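# Wind the blue wire onto the reel inside the ring

## Task

Coil the blue wire around the reel as one strand going one way round, until only a little of it altogether stays off the reel; wire counts as wound only if it sits between the two flanges, not over their rims and not in the middle hole. At the end the reel must lie flat and wholly within the painted ring, and neither reel nor wire may touch anything fixed to the table, an arm's base for instance. Nothing may count on the robot to stay in place. Release everything, move the grippers away, then declare the job finished yourself, since any other ending is a failure.

## Robot and tools

Robot: two arms, left_arm and right_arm, each ending in a two-finger parallel gripper. The fingers extend along the gripper's +z axis and close along its y axis. end_effector_position is a point between the finger pads, roughly 1 cm back from the tips. Each arm carries a wrist camera whose mount sticks out around the gripper and can collide with things.

Frame: every pose is in one shared scene frame. Origin is on the table surface midway between the arms, +x reaches out over the table, +z is up, and left_arm sits toward +y. The names left and right do not match image sides. Arm bases: left_arm at (-0.014, +0.343, 0) m, quat_wxyz (+0.997, 0, 0, -0.073); right_arm at (+0.043, -0.291, 0) m, quat_wxyz (+0.998, 0, 0, -0.070). The reel and wire must stay clear of these bases.

The command row: every motion argument is a single flat list of 16 numbers covering both arms, even if only one moves. First 8 are left_arm: x, y, z in metres, then qw, qx, qy, qz (w first), then opening; the next 8 are the same for right_arm. Position and quaternion are an absolute target pose for that gripper in the scene frame, not an offset. Opening is an absolute value from -1 (closed) to +1 (fully open, 0.094 m). A call is rejected if any target lies over 0.6 m from the arm's last reported position along any of that gripper's axes. Each control step the command is also clipped to at most 70 mm and 16 degrees away from the measured pose; position wins over orientation if both cannot be met. To hold an arm still, resend its last reported pose and the opening it should keep; to keep an orientation, resend the same quaternion you chose rather than the drifted reported one.

Tools:
- execute_actions {actions, pictures}: actions is a list of zero or one item. Empty list just reports state. An item with rows (1 to 15 rows of 16 numbers) and optional steps (up to 15, default 15) applies one row per 1/30 s step, repeating the last row. An item with only steps (up to 300) is a wait counted from the previous result, reply time included. pictures toggles camera images.
- move {target, speed}: target is one 16-number row; the grippers travel in straight lines to it, finishing together, over 0.5 to 10 s (cut off at 10 s). speed is the path top speed in m/s, 0.002 to 0.5, default 0.25; turning is capped at twice that in rad/s. Opening is applied at the start. Paths ignore obstacles and the other arm. The result adds a move: line giving the ending (done, off_target, moving, held, fault) and any limits (paced = pose clipped; held = some steps blocked, after which the arm may jump faster than speed), plus each gripper's distance to its target.
- wait {seconds}: 0 to 10 s of simulation with no new command.
- zoom_image {camera, region}: enlarges [x0, y0, x1, y1] (at most 504 by 504 px, origin top-left) of cam_high, cam_low (504x504), cam_left_wrist or cam_right_wrist (616x616).
- read_manual {section}: only licence text; useless for control.
- finished_scene {scene}: pass the current scene's number to end it; irreversible, and the result reports success. Answering without a tool call also ends the run, counted as failure.

Result lines: the state line gives each gripper's position and quat_wxyz; printed positions may be off, more at long reach, and motions often stop a centimetre or more short, usually low. grip_measured is finger opening on the command scale; the last Joint positions value is opening in metres. A pose unreachable line and HELD marks mean the clearance check altered or blocked a step. Hand target shows where the controller is currently steering. Joint torques are noisy and offset. MOTOR HOT warns at 75 °C; at 90 °C the arm halts for 10 s and at 100 °C it goes limp and drops; these appear as OVER-TEMPERATURE FAULT lines. Joint limits (rad): waist -2.618 to 3.054, shoulder 0 to 3.142, elbow 0 to 3.142, wrist pitch and yaw -1.571 to 1.571, wrist roll -2.094 to 2.094.

Gripping: command an opening about 0.03 under grip_measured to hold firmly, less for a lighter hold. Pads push up to about 50 to 62 N, less on very thin parts, with a brief spike on contact.

Timing: the simulation runs while the operator thinks, so long replies let things drift. After an action ends an arm continues only to its last clipped pose, so long moves may need follow-up commands.

Avoid: arms colliding or pressing each other, fast or deep pushes into objects (harder the faster and the further past contact), dropping or knocking anything off the table, long loaded holds that heat motors. Loose objects may occasionally get nudged by the scene. Finish with both grippers open and withdrawn before calling finished_scene.

Each tool is called as name(argument=value, ...) on one line, values as JSON.

## Session

execute_actions(actions=[])

Scene clock: 0.00 s of 8300.00 s.
left_arm: end_effector_position=(+0.2765, +0.2698, +0.2670) grip_measured=+1.000 end_effector_quat_wxyz=(+0.482, -0.379, +0.787, +0.064) | right_arm: end_effector_position=(+0.6375, -0.2273, +0.2965) grip_measured=+1.000 end_effector_quat_wxyz=(+0.540, +0.001, +0.693, +0.477)
Joint positions: left_arm=[-0.618  1.327  1.295 -1.194 -0.977 -1.479  0.094] | right_arm=[ 0.019  2.081  1.587  0.552 -0.841  0.767  0.094]
Joint velocities: left_arm=[-0.007  0.007  0.002 -0.037  0.022 -0.007  0.   ] | right_arm=[-0.017 -0.007  0.012  0.007  0.051 -0.037  0.   ]
Joint torques (N m, as the arm reports them, + toward a larger angle): no reading
Motor temperatures (°C, as the motors report them): left_arm=[26 27 27 29 27 27] | right_arm=[27 29 29 26 27 24]
Hand target (left_arm): +0.276, +0.273, +0.274; +0.491, -0.381, +0.781, +0.064
Hand target (right_arm): +0.638, -0.227, +0.295; +0.538, +0.002, +0.696, +0.476

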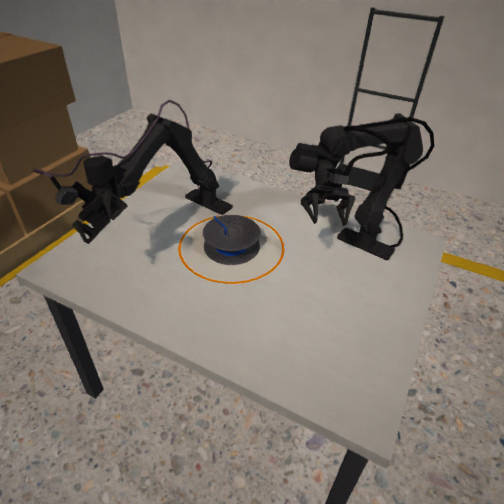

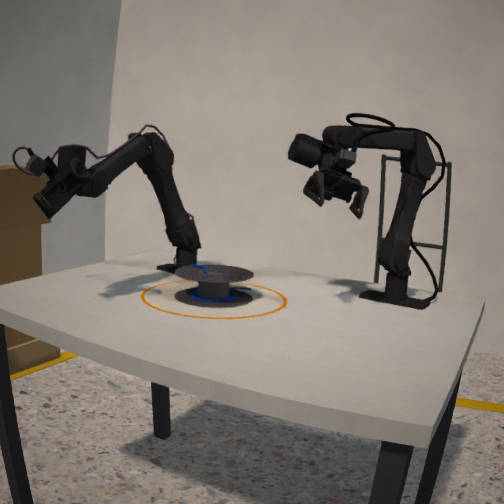

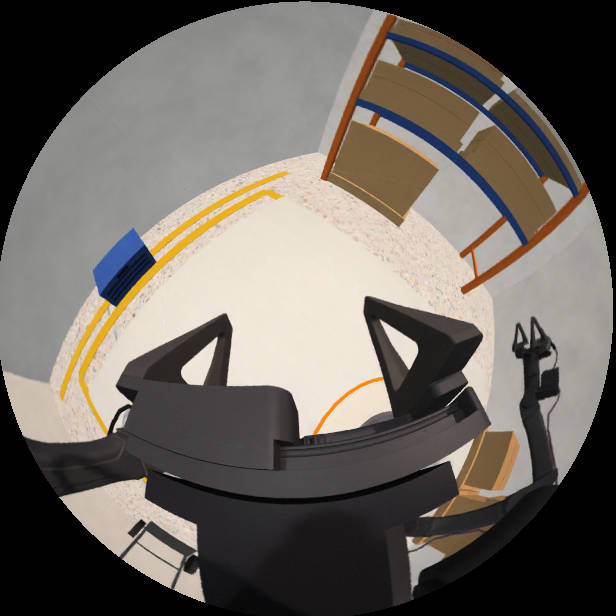

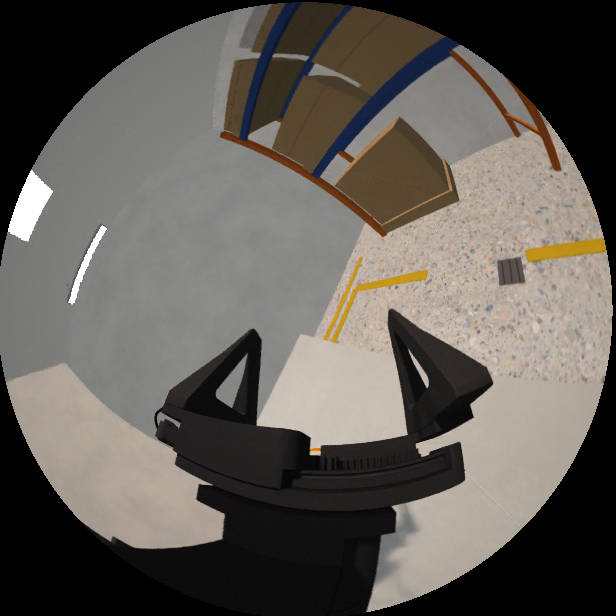

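zoom_image(camera="cam_high", region=[170, 195, 300, 295])

zoom_image(camera="cam_low", region=[135, 245, 295, 325])

Region (170, 195, 300, 295) of cam_high's 504x504 image, scaled by 3.877, with more detail than that image has; it fills the top 388 rows of this view, and the rest is white.

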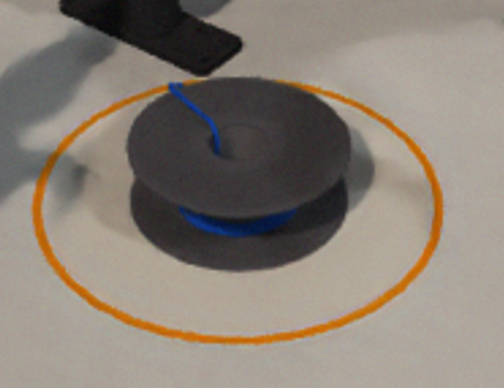

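Region (135, 245, 295, 325) of cam_low's 504x504 image, scaled by 3.150, with more detail than that image has.

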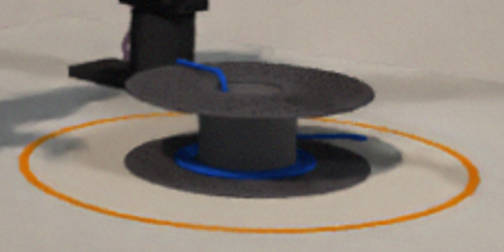

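move(target=[0.22,0.22,0.22,0,0,1,0,1, 0.215,-0.095,0.24,0,-0.4226,0.9063,0,1], speed=0.3)

Scene clock: 20.60 s of 8300.00 s.
left_arm: end_effector_position=(+0.2243, +0.2186, +0.2178) grip_measured=+1.000 end_effector_quat_wxyz=(+0.055, +0.003, +0.998, -0.026) | right_arm: end_effector_position=(+0.2219, -0.0877, +0.2402) grip_measured=+1.000 end_effector_quat_wxyz=(+0.090, -0.415, +0.904, +0.042)
Joint positions: left_arm=[-0.341  1.497  1.59  -1.542 -0.006 -0.481  0.094] | right_arm=[ 0.981  1.461  1.64  -1.552 -0.006 -0.018  0.094]
Joint velocities: left_arm=[-0.012 -0.012 -0.002 -0.022  0.037 -0.007  0.   ] | right_arm=[ 0.022 -0.007 -0.002  0.022 -0.007 -0.022  0.   ]
Joint torques (N m, as the arm reports them, + toward a larger angle): left_arm=[ 0.74 -5.04  6.88  0.39  0.03  0.06] | right_arm=[ 0.74 -7.5   5.61  0.56  0.11  0.16]
Motor temperatures (°C, as the motors report them): left_arm=[26 27 29 29 27 27] | right_arm=[27 34 31 29 27 24]
Hand target (left_arm): +0.224, +0.220, +0.216; +0.045, +0.005, +0.999, -0.023
Hand target (right_arm): +0.216, -0.095, +0.240; +0.085, -0.413, +0.906, +0.034
Off the commanded pose (left_arm): 0.005 m, 7 deg.
Off the commanded pose (right_arm): 0.010 m, 11 deg.
joint sent to its limit (left arm) — the command would take joint 4 (wrist pitch) past its lower limit, so that joint was sent only as far as its limit.
joint sent to its limit (right arm) — the command would take joint 4 (wrist pitch) past its lower limit, so that joint was sent only as far as its limit.
After step 90, 14.07 s passed at rest.
move: off_target (left_arm, right_arm)

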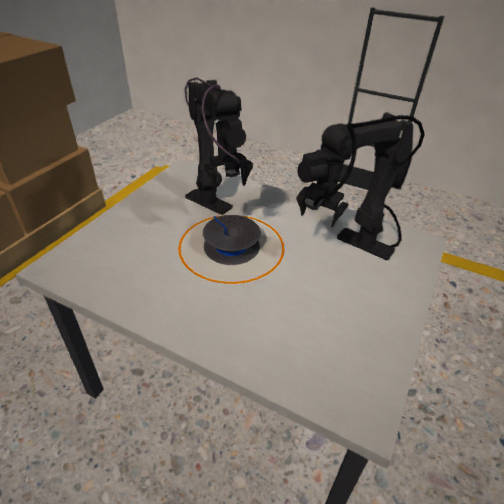

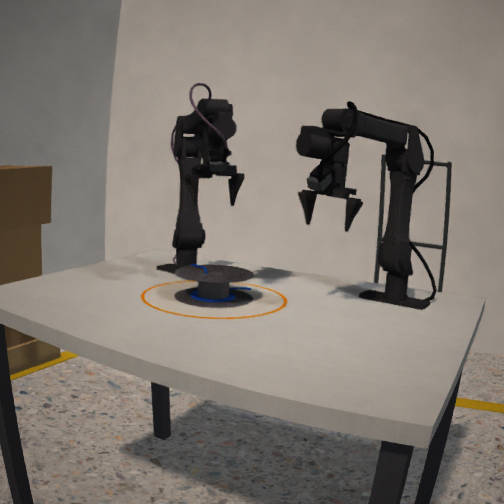

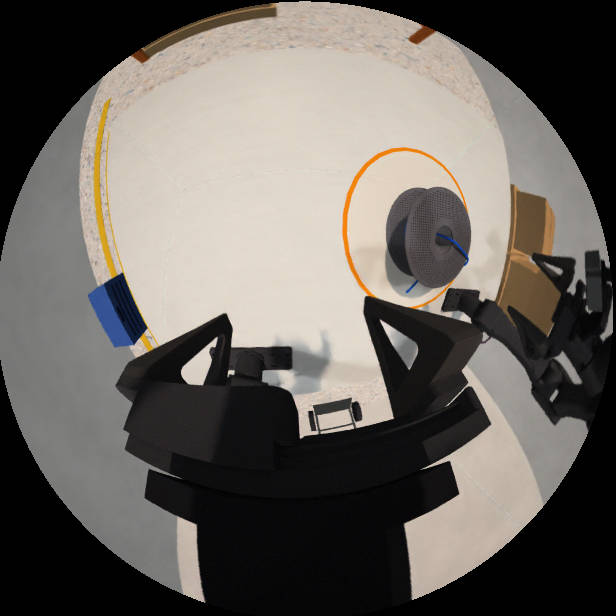

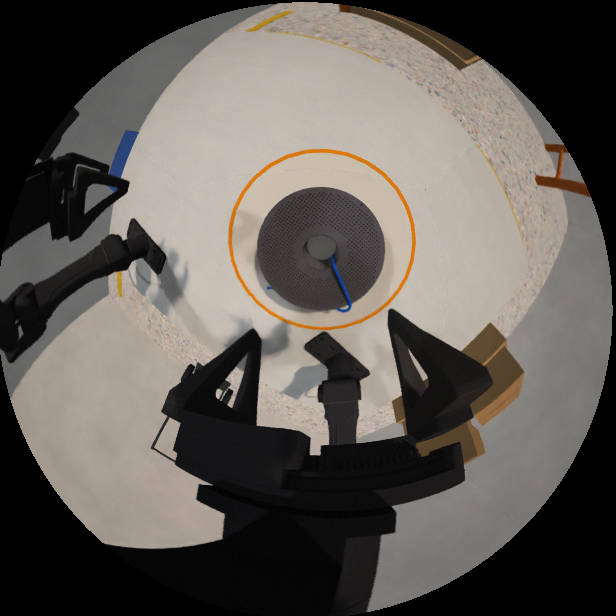

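zoom_image(camera="cam_right_wrist", region=[240, 170, 410, 340])

zoom_image(camera="cam_left_wrist", region=[340, 140, 510, 320])

Region (240, 170, 410, 340) of cam_right_wrist's 616x616 image, scaled by 2.965, with more detail than that image has.

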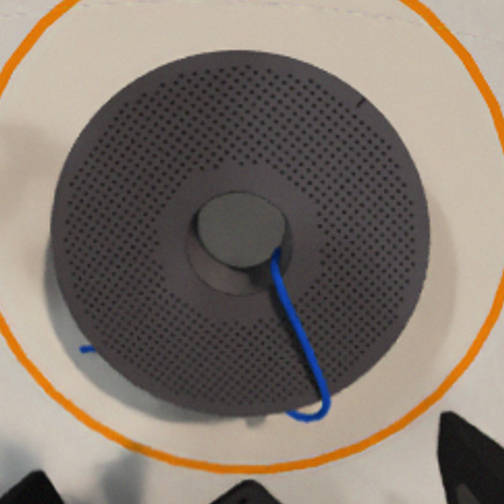

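Region (340, 140, 510, 320) of cam_left_wrist's 616x616 image, scaled by 2.800, with more detail than that image has.

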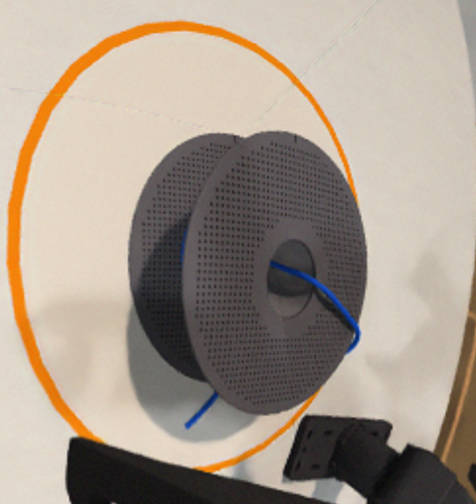

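move(target=[0.26,0.16,0.15,0,0.5,0.866,0,1, 0.222,-0.119,0.13,0,-0.6361,0.7716,0,-0.2], speed=0.25)

Scene clock: 91.80 s of 8300.00 s.
left_arm: end_effector_position=(+0.2530, +0.1680, +0.1453) grip_measured=+1.000 end_effector_quat_wxyz=(-0.017, +0.493, +0.870, +0.000) | right_arm: end_effector_position=(+0.2174, -0.1164, +0.1369) grip_measured=-0.198 end_effector_quat_wxyz=(-0.006, +0.636, -0.772, -0.004)
Joint positions: left_arm=[-0.435  1.786  1.613 -1.432  0.001  0.449  0.094] | right_arm=[ 0.917  1.461  1.238 -1.336 -0.006 -0.6    0.038]
Joint velocities: left_arm=[ 0.002  0.012 -0.002  0.007  0.037 -0.081  0.   ] | right_arm=[-0.002 -0.002 -0.022  0.007 -0.007  0.037 -0.001]
Joint torques (N m, as the arm reports them, + toward a larger angle): left_arm=[-0.54 -8.65  8.81  0.41  0.    0.06] | right_arm=[-0.89 -5.01  6.03  0.56  0.07 -0.05]
Motor temperatures (°C, as the motors report them): left_arm=[26 27 29 28 27 27] | right_arm=[27 31 30 27 27 24]
Hand target (left_arm): +0.261, +0.160, +0.149; +0.001, +0.501, +0.865, -0.002
Hand target (right_arm): +0.221, -0.119, +0.130; +0.001, -0.635, +0.772, -0.001
Off the commanded pose (left_arm): 0.012 m, 2 deg.
Off the commanded pose (right_arm): 0.009 m, 1 deg.
After step 90, 65.57 s passed at rest.
move: off_target (left_arm)

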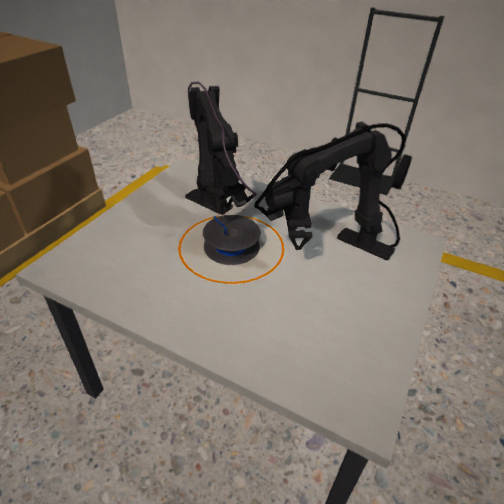

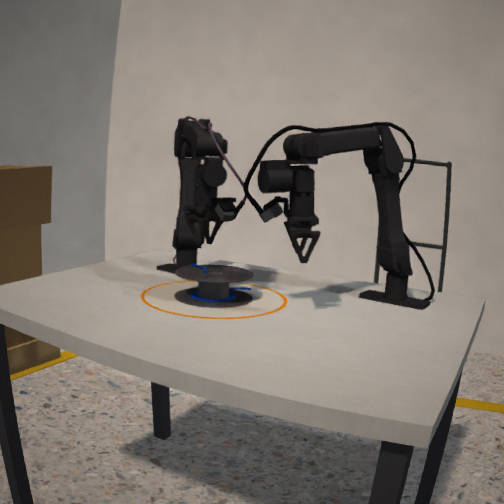

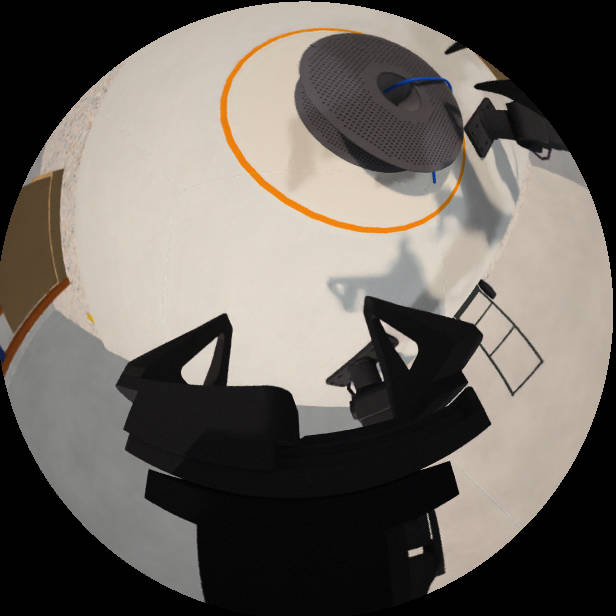

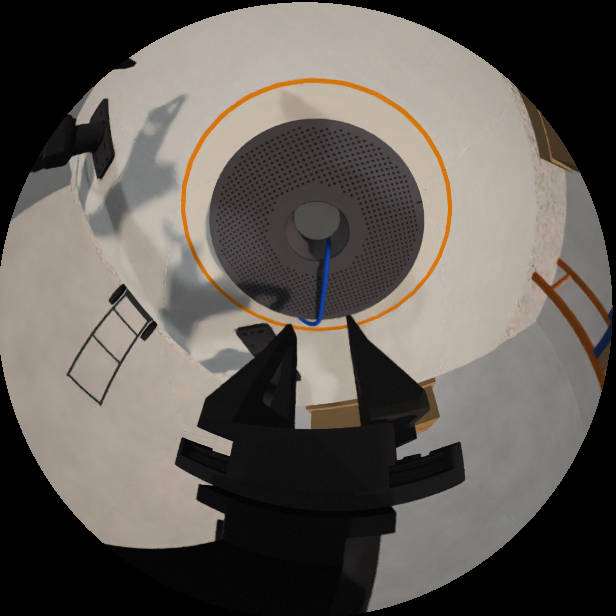

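move(target=[0.27,0.22,0.15,0,0.5,0.866,0,1, 0.224,-0.119,0.088,0,-0.6361,0.7716,0,-0.5], speed=0.1)

Scene clock: 95.83 s of 8300.00 s.
left_arm: end_effector_position=(+0.2677, +0.2213, +0.1452) grip_measured=+1.000 end_effector_quat_wxyz=(-0.020, +0.496, +0.868, +0.001) | right_arm: end_effector_position=(+0.2203, -0.1162, +0.0944) grip_measured=-0.498 end_effector_quat_wxyz=(-0.004, +0.637, -0.771, -0.004)
Joint positions: left_arm=[-0.267  1.742  1.56  -1.427 -0.006  0.625  0.094] | right_arm=[ 0.909  1.483  1.089 -1.167 -0.006 -0.611  0.024]
Joint velocities: left_arm=[ 0.002  0.032  0.007  0.037 -0.022 -0.022  0.   ] | right_arm=[ 0.007 -0.007 -0.012 -0.007 -0.051  0.007  0.   ]
Joint torques (N m, as the arm reports them, + toward a larger angle): left_arm=[  0.2  -11.82   5.27   0.37   0.03   0.13] | right_arm=[-0.88 -5.15  6.18  0.54  0.06 -0.07]
Motor temperatures (°C, as the motors report them): left_arm=[26 28 29 28 27 27] | right_arm=[27 31 30 27 27 24]
Hand target (left_arm): +0.269, +0.221, +0.150; -0.002, +0.500, +0.866, +0.002
Hand target (right_arm): +0.223, -0.119, +0.088; +0.000, -0.636, +0.772, +0.000
Off the commanded pose (left_arm): 0.005 m, 2 deg.
Off the commanded pose (right_arm): 0.008 m, 1 deg.
move: done

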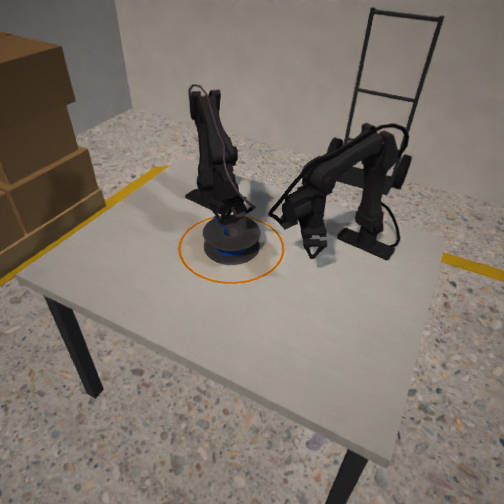

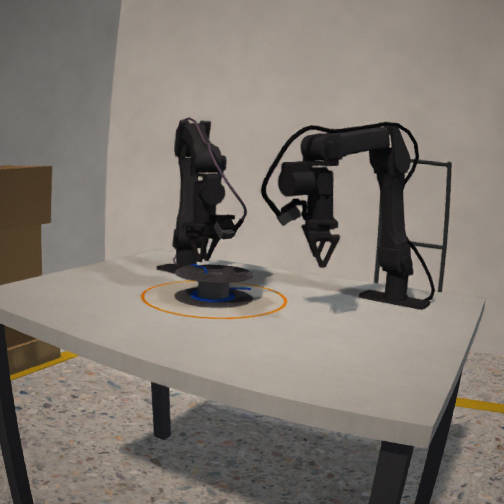

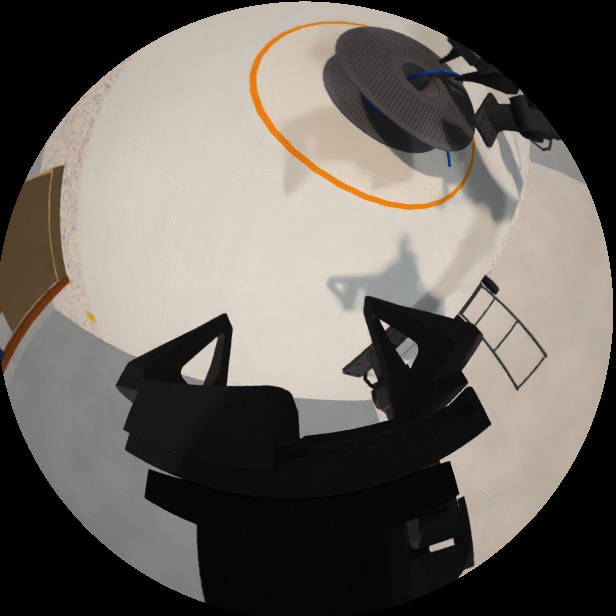

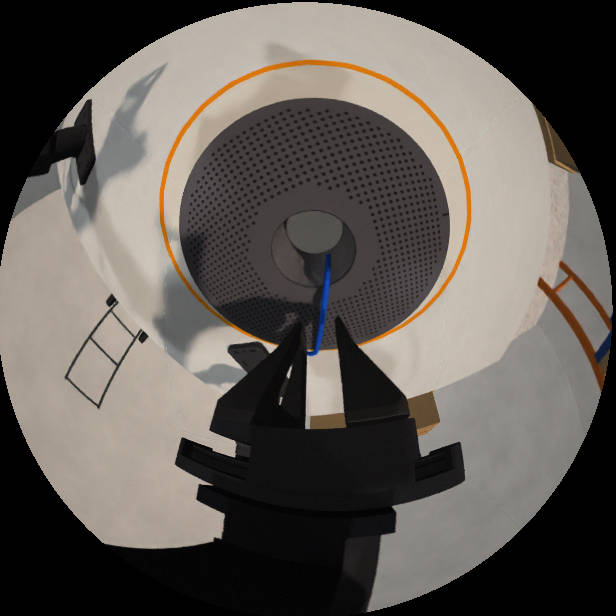

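move(target=[0.27,0.22,0.15,0,0.5,0.866,0,1, 0.226,-0.117,0.069,0,-0.6361,0.7716,0,-0.5], speed=0.04)

Scene clock: 103.80 s of 8300.00 s.
left_arm: end_effector_position=(+0.2684, +0.2210, +0.1452) grip_measured=+1.000 end_effector_quat_wxyz=(-0.018, +0.497, +0.868, +0.001) | right_arm: end_effector_position=(+0.2232, -0.1134, +0.0762) grip_measured=-0.498 end_effector_quat_wxyz=(-0.006, +0.637, -0.771, -0.004)
Joint positions: left_arm=[-0.267  1.742  1.56  -1.424 -0.006  0.626  0.094] | right_arm=[ 0.909  1.51   1.039 -1.088 -0.006 -0.611  0.024]
Joint velocities: left_arm=[ 0.007 -0.017 -0.002 -0.051 -0.022 -0.007  0.   ] | right_arm=[-0.002 -0.007 -0.027 -0.007 -0.007  0.037  0.001]
Joint torques (N m, as the arm reports them, + toward a larger angle): left_arm=[  0.23 -11.46   5.51   0.36   0.04   0.07] | right_arm=[-0.86 -5.22  6.01  0.54  0.06 -0.06]
Motor temperatures (°C, as the motors report them): left_arm=[26 29 29 28 27 27] | right_arm=[27 31 30 27 27 24]
Hand target (left_arm): +0.270, +0.220, +0.150; -0.000, +0.500, +0.866, +0.000
Hand target (right_arm): +0.226, -0.117, +0.069; +0.000, -0.636, +0.772, +0.000
Off the commanded pose (left_arm): 0.005 m, 2 deg.
Off the commanded pose (right_arm): 0.008 m, 1 deg.
After step 90, 3.90 s passed at rest.
move: done

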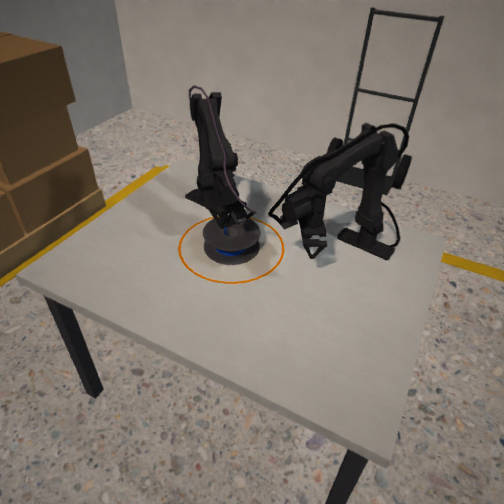

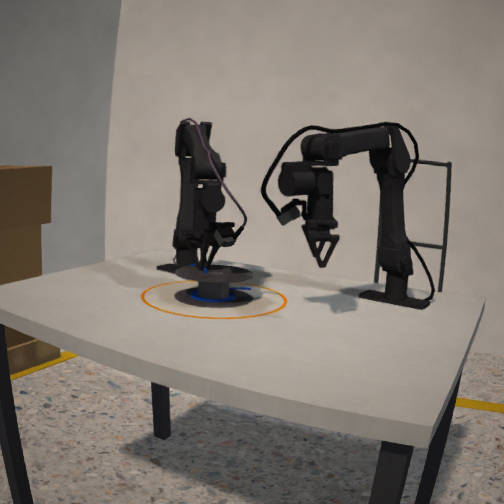

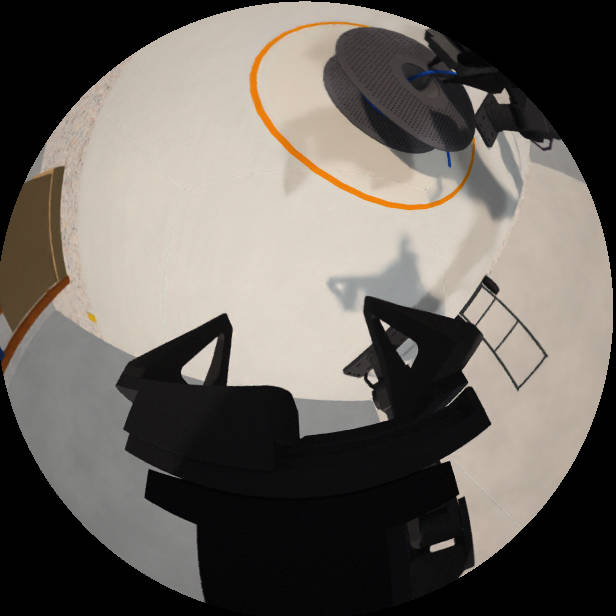

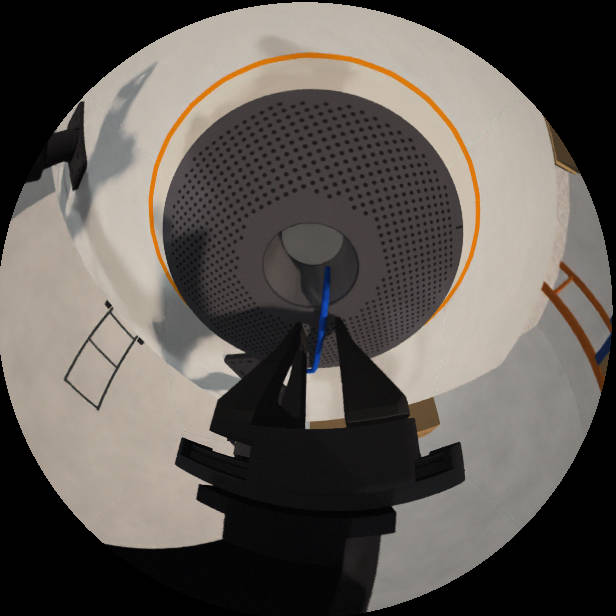

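zoom_image(camera="cam_right_wrist", region=[250, 210, 390, 390])

Region (250, 210, 390, 390) of cam_right_wrist's 616x616 image, scaled by 2.800, with more detail than that image has.

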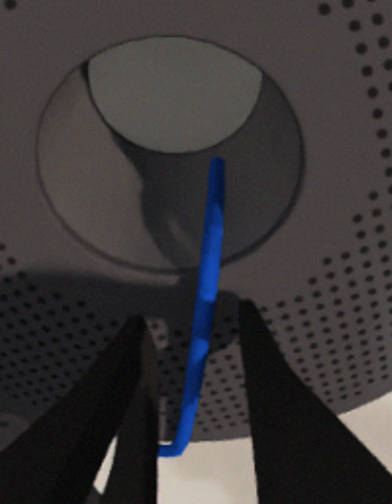

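execute_actions(actions=[{"rows": [[0.27,0.22,0.15,0,0.5,0.866,0,1, 0.228,-0.110,0.067,0,-0.6361,0.7716,0,-0.5],[0.27,0.22,0.15,0,0.5,0.866,0,1, 0.228,-0.110,0.067,0,-0.6361,0.7716,0,-0.5],[0.27,0.22,0.15,0,0.5,0.866,0,1, 0.228,-0.110,0.067,0,-0.6361,0.7716,0,-0.5],[0.27,0.22,0.15,0,0.5,0.866,0,1, 0.228,-0.110,0.067,0,-0.6361,0.7716,0,-0.5],[0.27,0.22,0.15,0,0.5,0.866,0,1, 0.228,-0.110,0.067,0,-0.6361,0.7716,0,-0.5],[0.27,0.22,0.15,0,0.5,0.866,0,1, 0.228,-0.110,0.067,0,-0.6361,0.7716,0,-0.5],[0.27,0.22,0.15,0,0.5,0.866,0,1, 0.228,-0.110,0.067,0,-0.6361,0.7716,0,-0.96]], "steps": 15}])

Scene clock: 114.60 s of 8300.00 s.
left_arm: end_effector_position=(+0.2684, +0.2210, +0.1452) grip_measured=+1.000 end_effector_quat_wxyz=(-0.018, +0.497, +0.868, +0.001) | right_arm: end_effector_position=(+0.2239, -0.1128, +0.0733) grip_measured=-0.936 end_effector_quat_wxyz=(-0.002, +0.637, -0.771, -0.003)
Joint positions: left_arm=[-0.267  1.742  1.56  -1.424 -0.006  0.626  0.094] | right_arm=[ 0.909  1.523  1.04  -1.083 -0.006 -0.611  0.003]
Joint velocities: left_arm=[-0.002  0.022 -0.002 -0.007  0.022 -0.022  0.   ] | right_arm=[-0.017  0.002 -0.022 -0.022 -0.066 -0.007 -0.001]
Joint torques (N m, as the arm reports them, + toward a larger angle): left_arm=[  0.24 -11.46   5.51   0.4    0.04   0.07] | right_arm=[ 0.15 -4.29  7.62  0.6   0.06  0.09]
Motor temperatures (°C, as the motors report them): left_arm=[26 30 29 28 27 27] | right_arm=[27 30 30 27 27 24]
Hand target (left_arm): +0.270, +0.220, +0.150; -0.000, +0.500, +0.866, +0.000
Hand target (right_arm): +0.228, -0.110, +0.067; +0.000, -0.636, +0.772, -0.000
Off the commanded pose (left_arm): 0.005 m, 2 deg.
Off the commanded pose (right_arm): 0.008 m, 0 deg.
Steps of this call (steps 1 to 90: nothing new was sent; then 7.30 s passed at rest; steps 91 to 105: all 15 steps of this action). Readings (end_effector_position):
91: left_arm (+0.2684, +0.2210, +0.1452) | right_arm (+0.2234, -0.1132, +0.0757)
92: left_arm (+0.2684, +0.2210, +0.1452) | right_arm (+0.2236, -0.1130, +0.0748)
94: left_arm (+0.2684, +0.2210, +0.1452) | right_arm (+0.2239, -0.1128, +0.0733)
98: left_arm (+0.2684, +0.2210, +0.1452) | right_arm (+0.2239, -0.1128, +0.0733)
105: the state above

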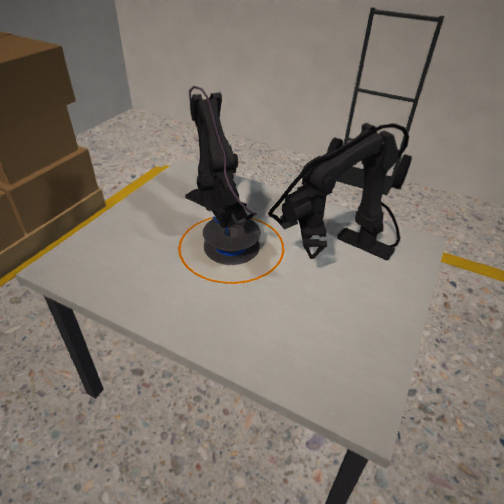

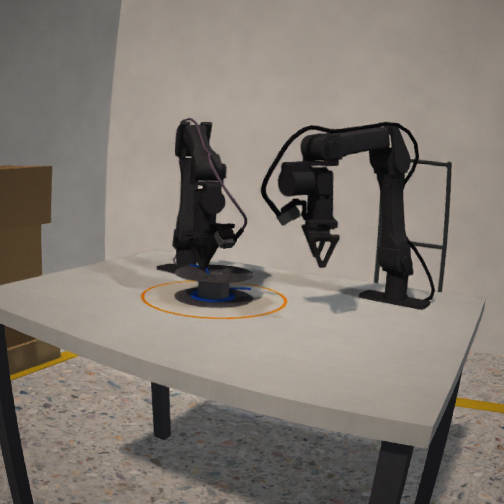

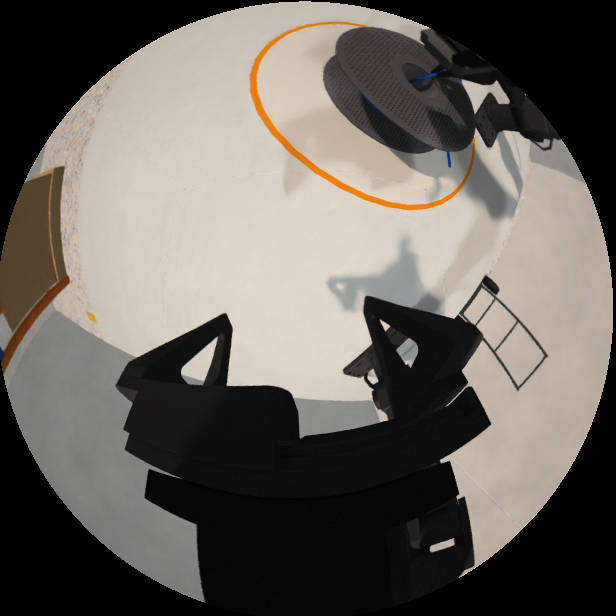

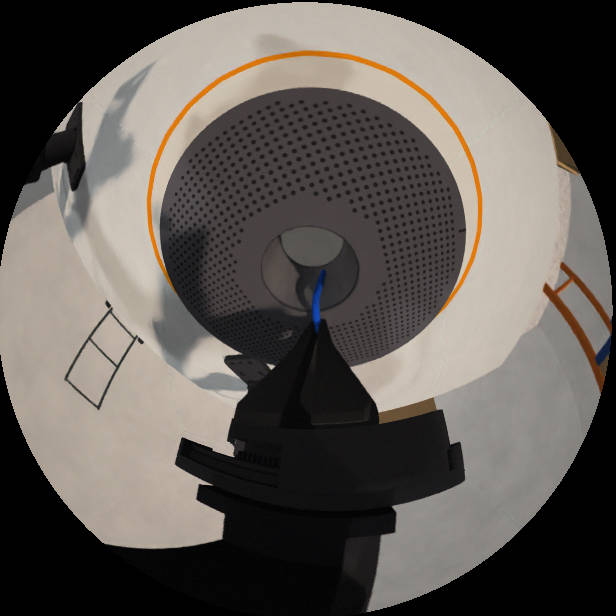

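move(target=[0.27,0.22,0.15,0,0.5,0.866,0,1, 0.224,-0.140,0.135,0,-0.6361,0.7716,0,-0.965], speed=0.06)

Scene clock: 129.50 s of 8300.00 s.
left_arm: end_effector_position=(+0.2685, +0.2210, +0.1452) grip_measured=+1.000 end_effector_quat_wxyz=(-0.018, +0.497, +0.868, +0.001) | right_arm: end_effector_position=(+0.2218, -0.1355, +0.1253) grip_measured=-0.936 end_effector_quat_wxyz=(+0.009, +0.637, -0.771, -0.003)
Joint positions: left_arm=[-0.267  1.742  1.56  -1.424 -0.006  0.626  0.094] | right_arm=[ 0.846  1.452  1.184 -1.32  -0.006 -0.674  0.003]
Joint velocities: left_arm=[-0.007 -0.027  0.002  0.022  0.022 -0.007  0.   ] | right_arm=[-0.007 -0.002 -0.017  0.022 -0.022 -0.051 -0.   ]
Joint torques (N m, as the arm reports them, + toward a larger angle): left_arm=[  0.23 -11.46   5.51   0.4    0.04   0.07] | right_arm=[-0.89 -7.68  9.54  0.09  0.05 -0.06]
Motor temperatures (°C, as the motors report them): left_arm=[26 30 29 28 27 27] | right_arm=[27 30 31 27 27 24]
Hand target (left_arm): +0.270, +0.220, +0.150; -0.000, +0.500, +0.866, +0.000
Hand target (right_arm): +0.224, -0.139, +0.135; +0.000, -0.636, +0.772, +0.000
Off the commanded pose (left_arm): 0.005 m, 2 deg.
Off the commanded pose (right_arm): 0.011 m, 1 deg.
After step 90, 10.30 s passed at rest.
move: off_target (right_arm)

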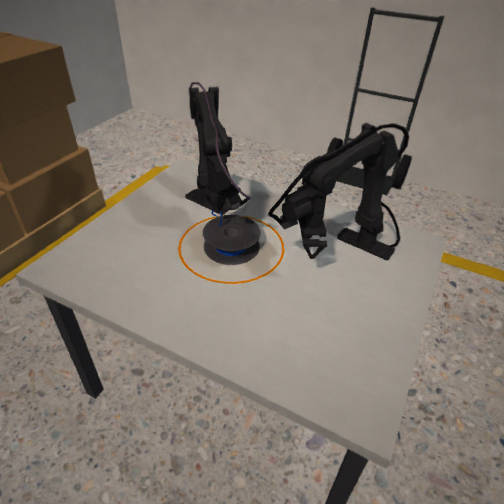

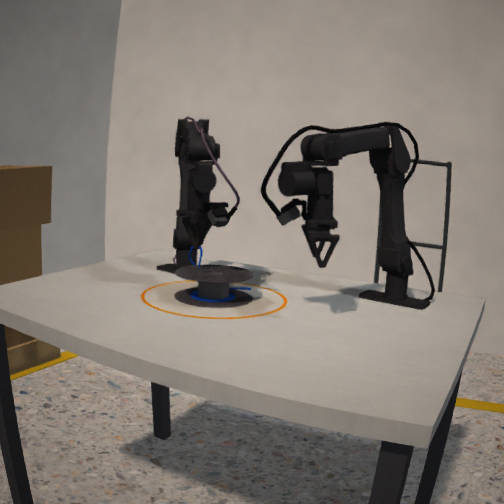

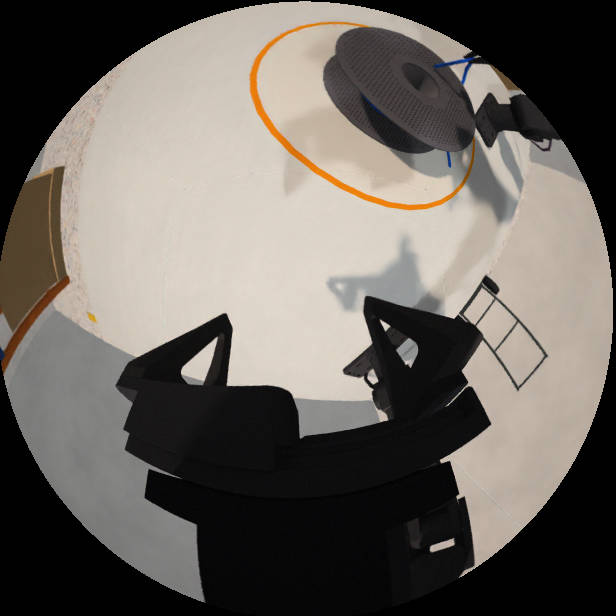

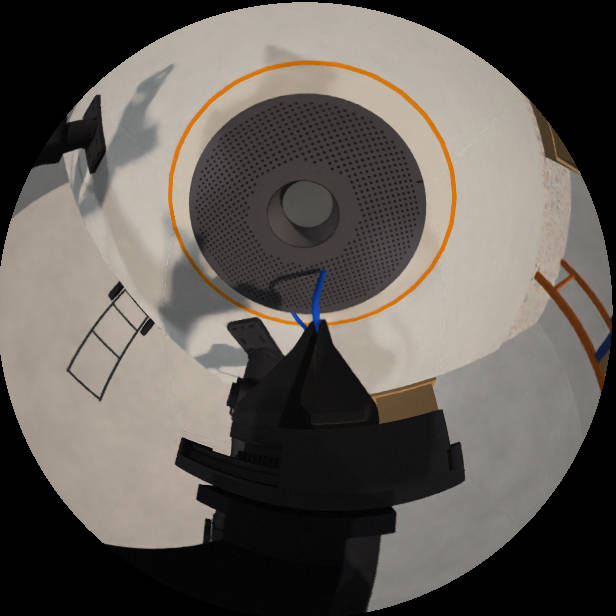

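move(target=[0.27,0.22,0.15,0,0.5,0.866,0,1, 0.272,-0.202,0.108,0,-0.342,0.9397,0,-0.965], speed=0.08)

Scene clock: 136.30 s of 8300.00 s.
left_arm: end_effector_position=(+0.2685, +0.2210, +0.1452) grip_measured=+1.000 end_effector_quat_wxyz=(-0.018, +0.497, +0.868, +0.001) | right_arm: end_effector_position=(+0.2696, -0.1976, +0.1157) grip_measured=-0.936 end_effector_quat_wxyz=(+0.009, -0.355, +0.935, +0.003)
Joint positions: left_arm=[-0.267  1.742  1.56  -1.424 -0.006  0.626  0.094] | right_arm=[ 0.521  1.452  1.145 -1.247 -0.006 -0.344  0.003]
Joint velocities: left_arm=[ 0.002  0.002 -0.022 -0.066 -0.051 -0.007  0.   ] | right_arm=[ 0.012 -0.002 -0.002  0.037 -0.037  0.022 -0.   ]
Joint torques (N m, as the arm reports them, + toward a larger angle): left_arm=[  0.22 -11.46   5.51   0.4    0.04   0.07] | right_arm=[-0.92 -4.49  6.04  0.56  0.01  0.16]
Motor temperatures (°C, as the motors report them): left_arm=[26 30 29 28 27 27] | right_arm=[27 30 31 27 27 24]
Hand target (left_arm): +0.270, +0.220, +0.150; -0.000, +0.500, +0.866, +0.000
Hand target (right_arm): +0.271, -0.201, +0.108; +0.001, -0.342, +0.940, +0.002
Off the commanded pose (left_arm): 0.005 m, 2 deg.
Off the commanded pose (right_arm): 0.009 m, 2 deg.
move: done

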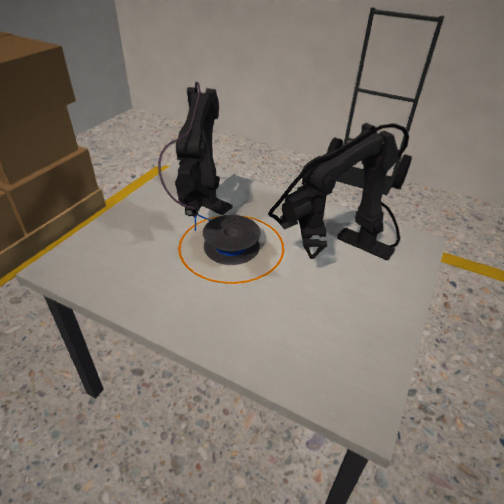

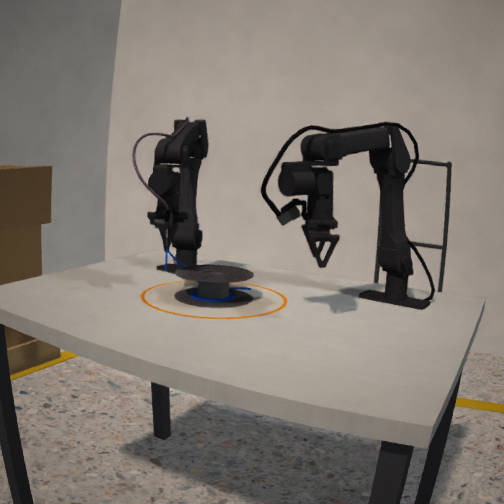

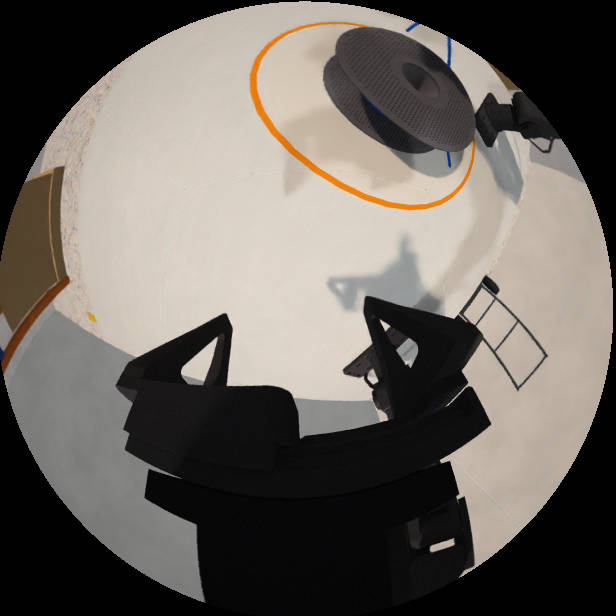

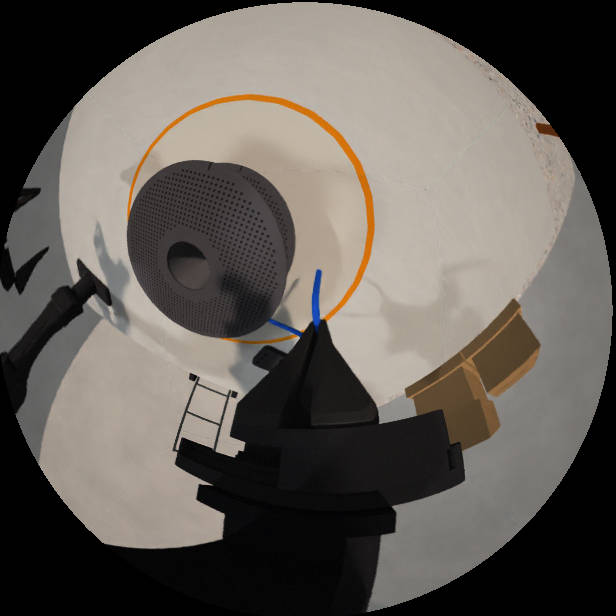

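move(target=[0.27,0.22,0.15,0,0.5,0.866,0,1, 0.335,-0.165,0.068,0,-0.0872,0.9962,0,-0.965], speed=0.08)

Scene clock: 224.87 s of 8300.00 s.
left_arm: end_effector_position=(+0.2685, +0.2210, +0.1452) grip_measured=+1.000 end_effector_quat_wxyz=(-0.018, +0.497, +0.868, +0.001) | right_arm: end_effector_position=(+0.3272, -0.1723, +0.0688) grip_measured=-0.936 end_effector_quat_wxyz=(-0.010, -0.087, +0.996, +0.000)
Joint positions: left_arm=[-0.267  1.742  1.56  -1.424 -0.006  0.626  0.094] | right_arm=[ 0.527  1.752  1.267 -1.106 -0.006  0.213  0.003]
Joint velocities: left_arm=[-0.002 -0.007 -0.017  0.022  0.007  0.022  0.   ] | right_arm=[-0.002  0.017 -0.002  0.051  0.037  0.007 -0.001]
Joint torques (N m, as the arm reports them, + toward a larger angle): left_arm=[  0.23 -11.48   5.51   0.4    0.05   0.07] | right_arm=[ 1.1  -7.9   9.43  0.49  0.06  0.16]
Motor temperatures (°C, as the motors report them): left_arm=[26 32 29 27 27 27] | right_arm=[27 30 31 27 27 24]
Hand target (left_arm): +0.270, +0.220, +0.150; -0.000, +0.500, +0.866, +0.000
Hand target (right_arm): +0.335, -0.166, +0.069; +0.000, -0.087, +0.996, +0.000
Off the commanded pose (left_arm): 0.005 m, 2 deg.
Off the commanded pose (right_arm): 0.011 m, 1 deg.
After step 90, 81.80 s passed at rest.
move: off_target (right_arm)

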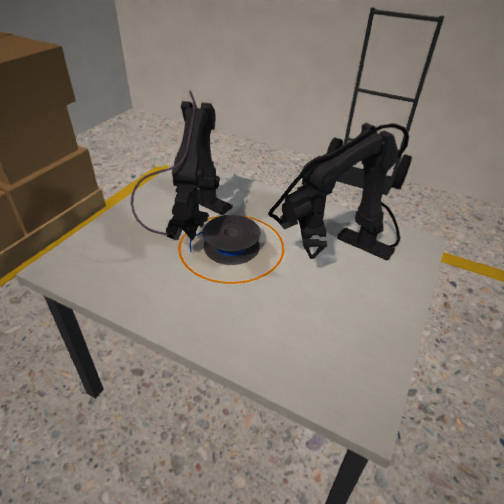

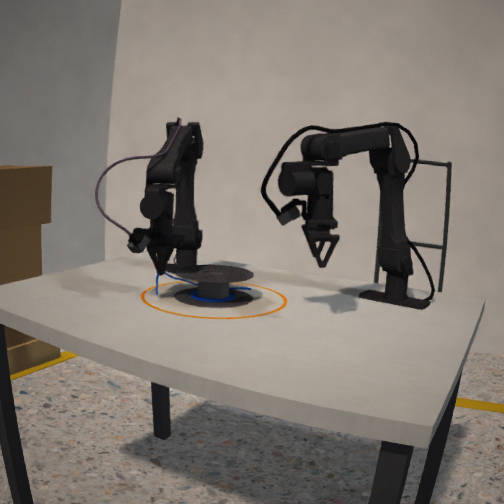

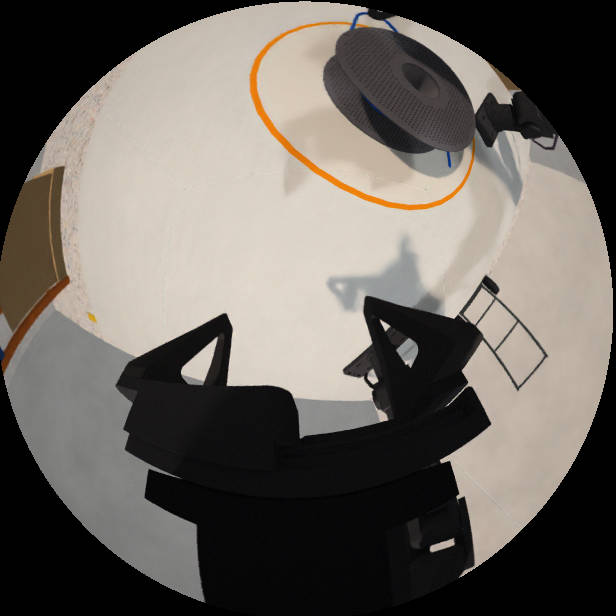

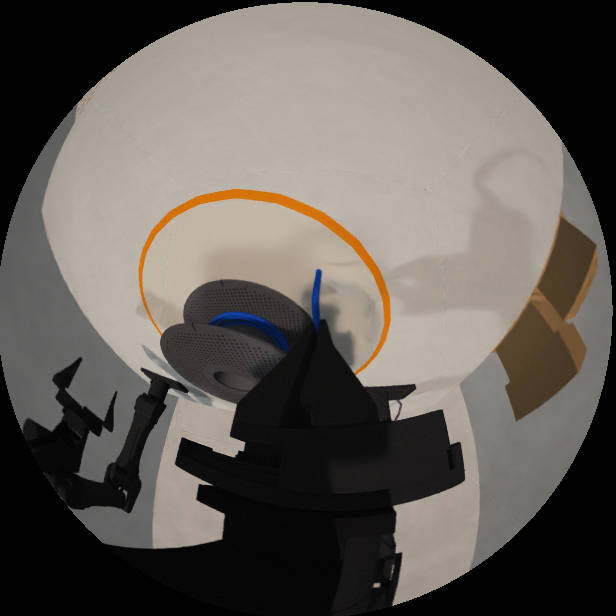

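zoom_image(camera="cam_low", region=[125, 245, 295, 325])

Region (125, 245, 295, 325) of cam_low's 504x504 image, scaled by 2.965, with more detail than that image has; it fills the top 237 rows of this view, and the rest is white.

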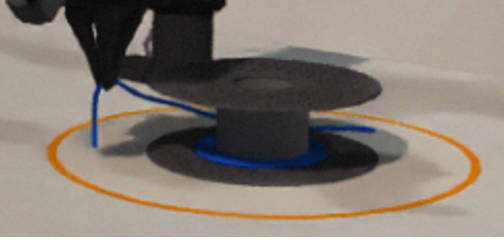

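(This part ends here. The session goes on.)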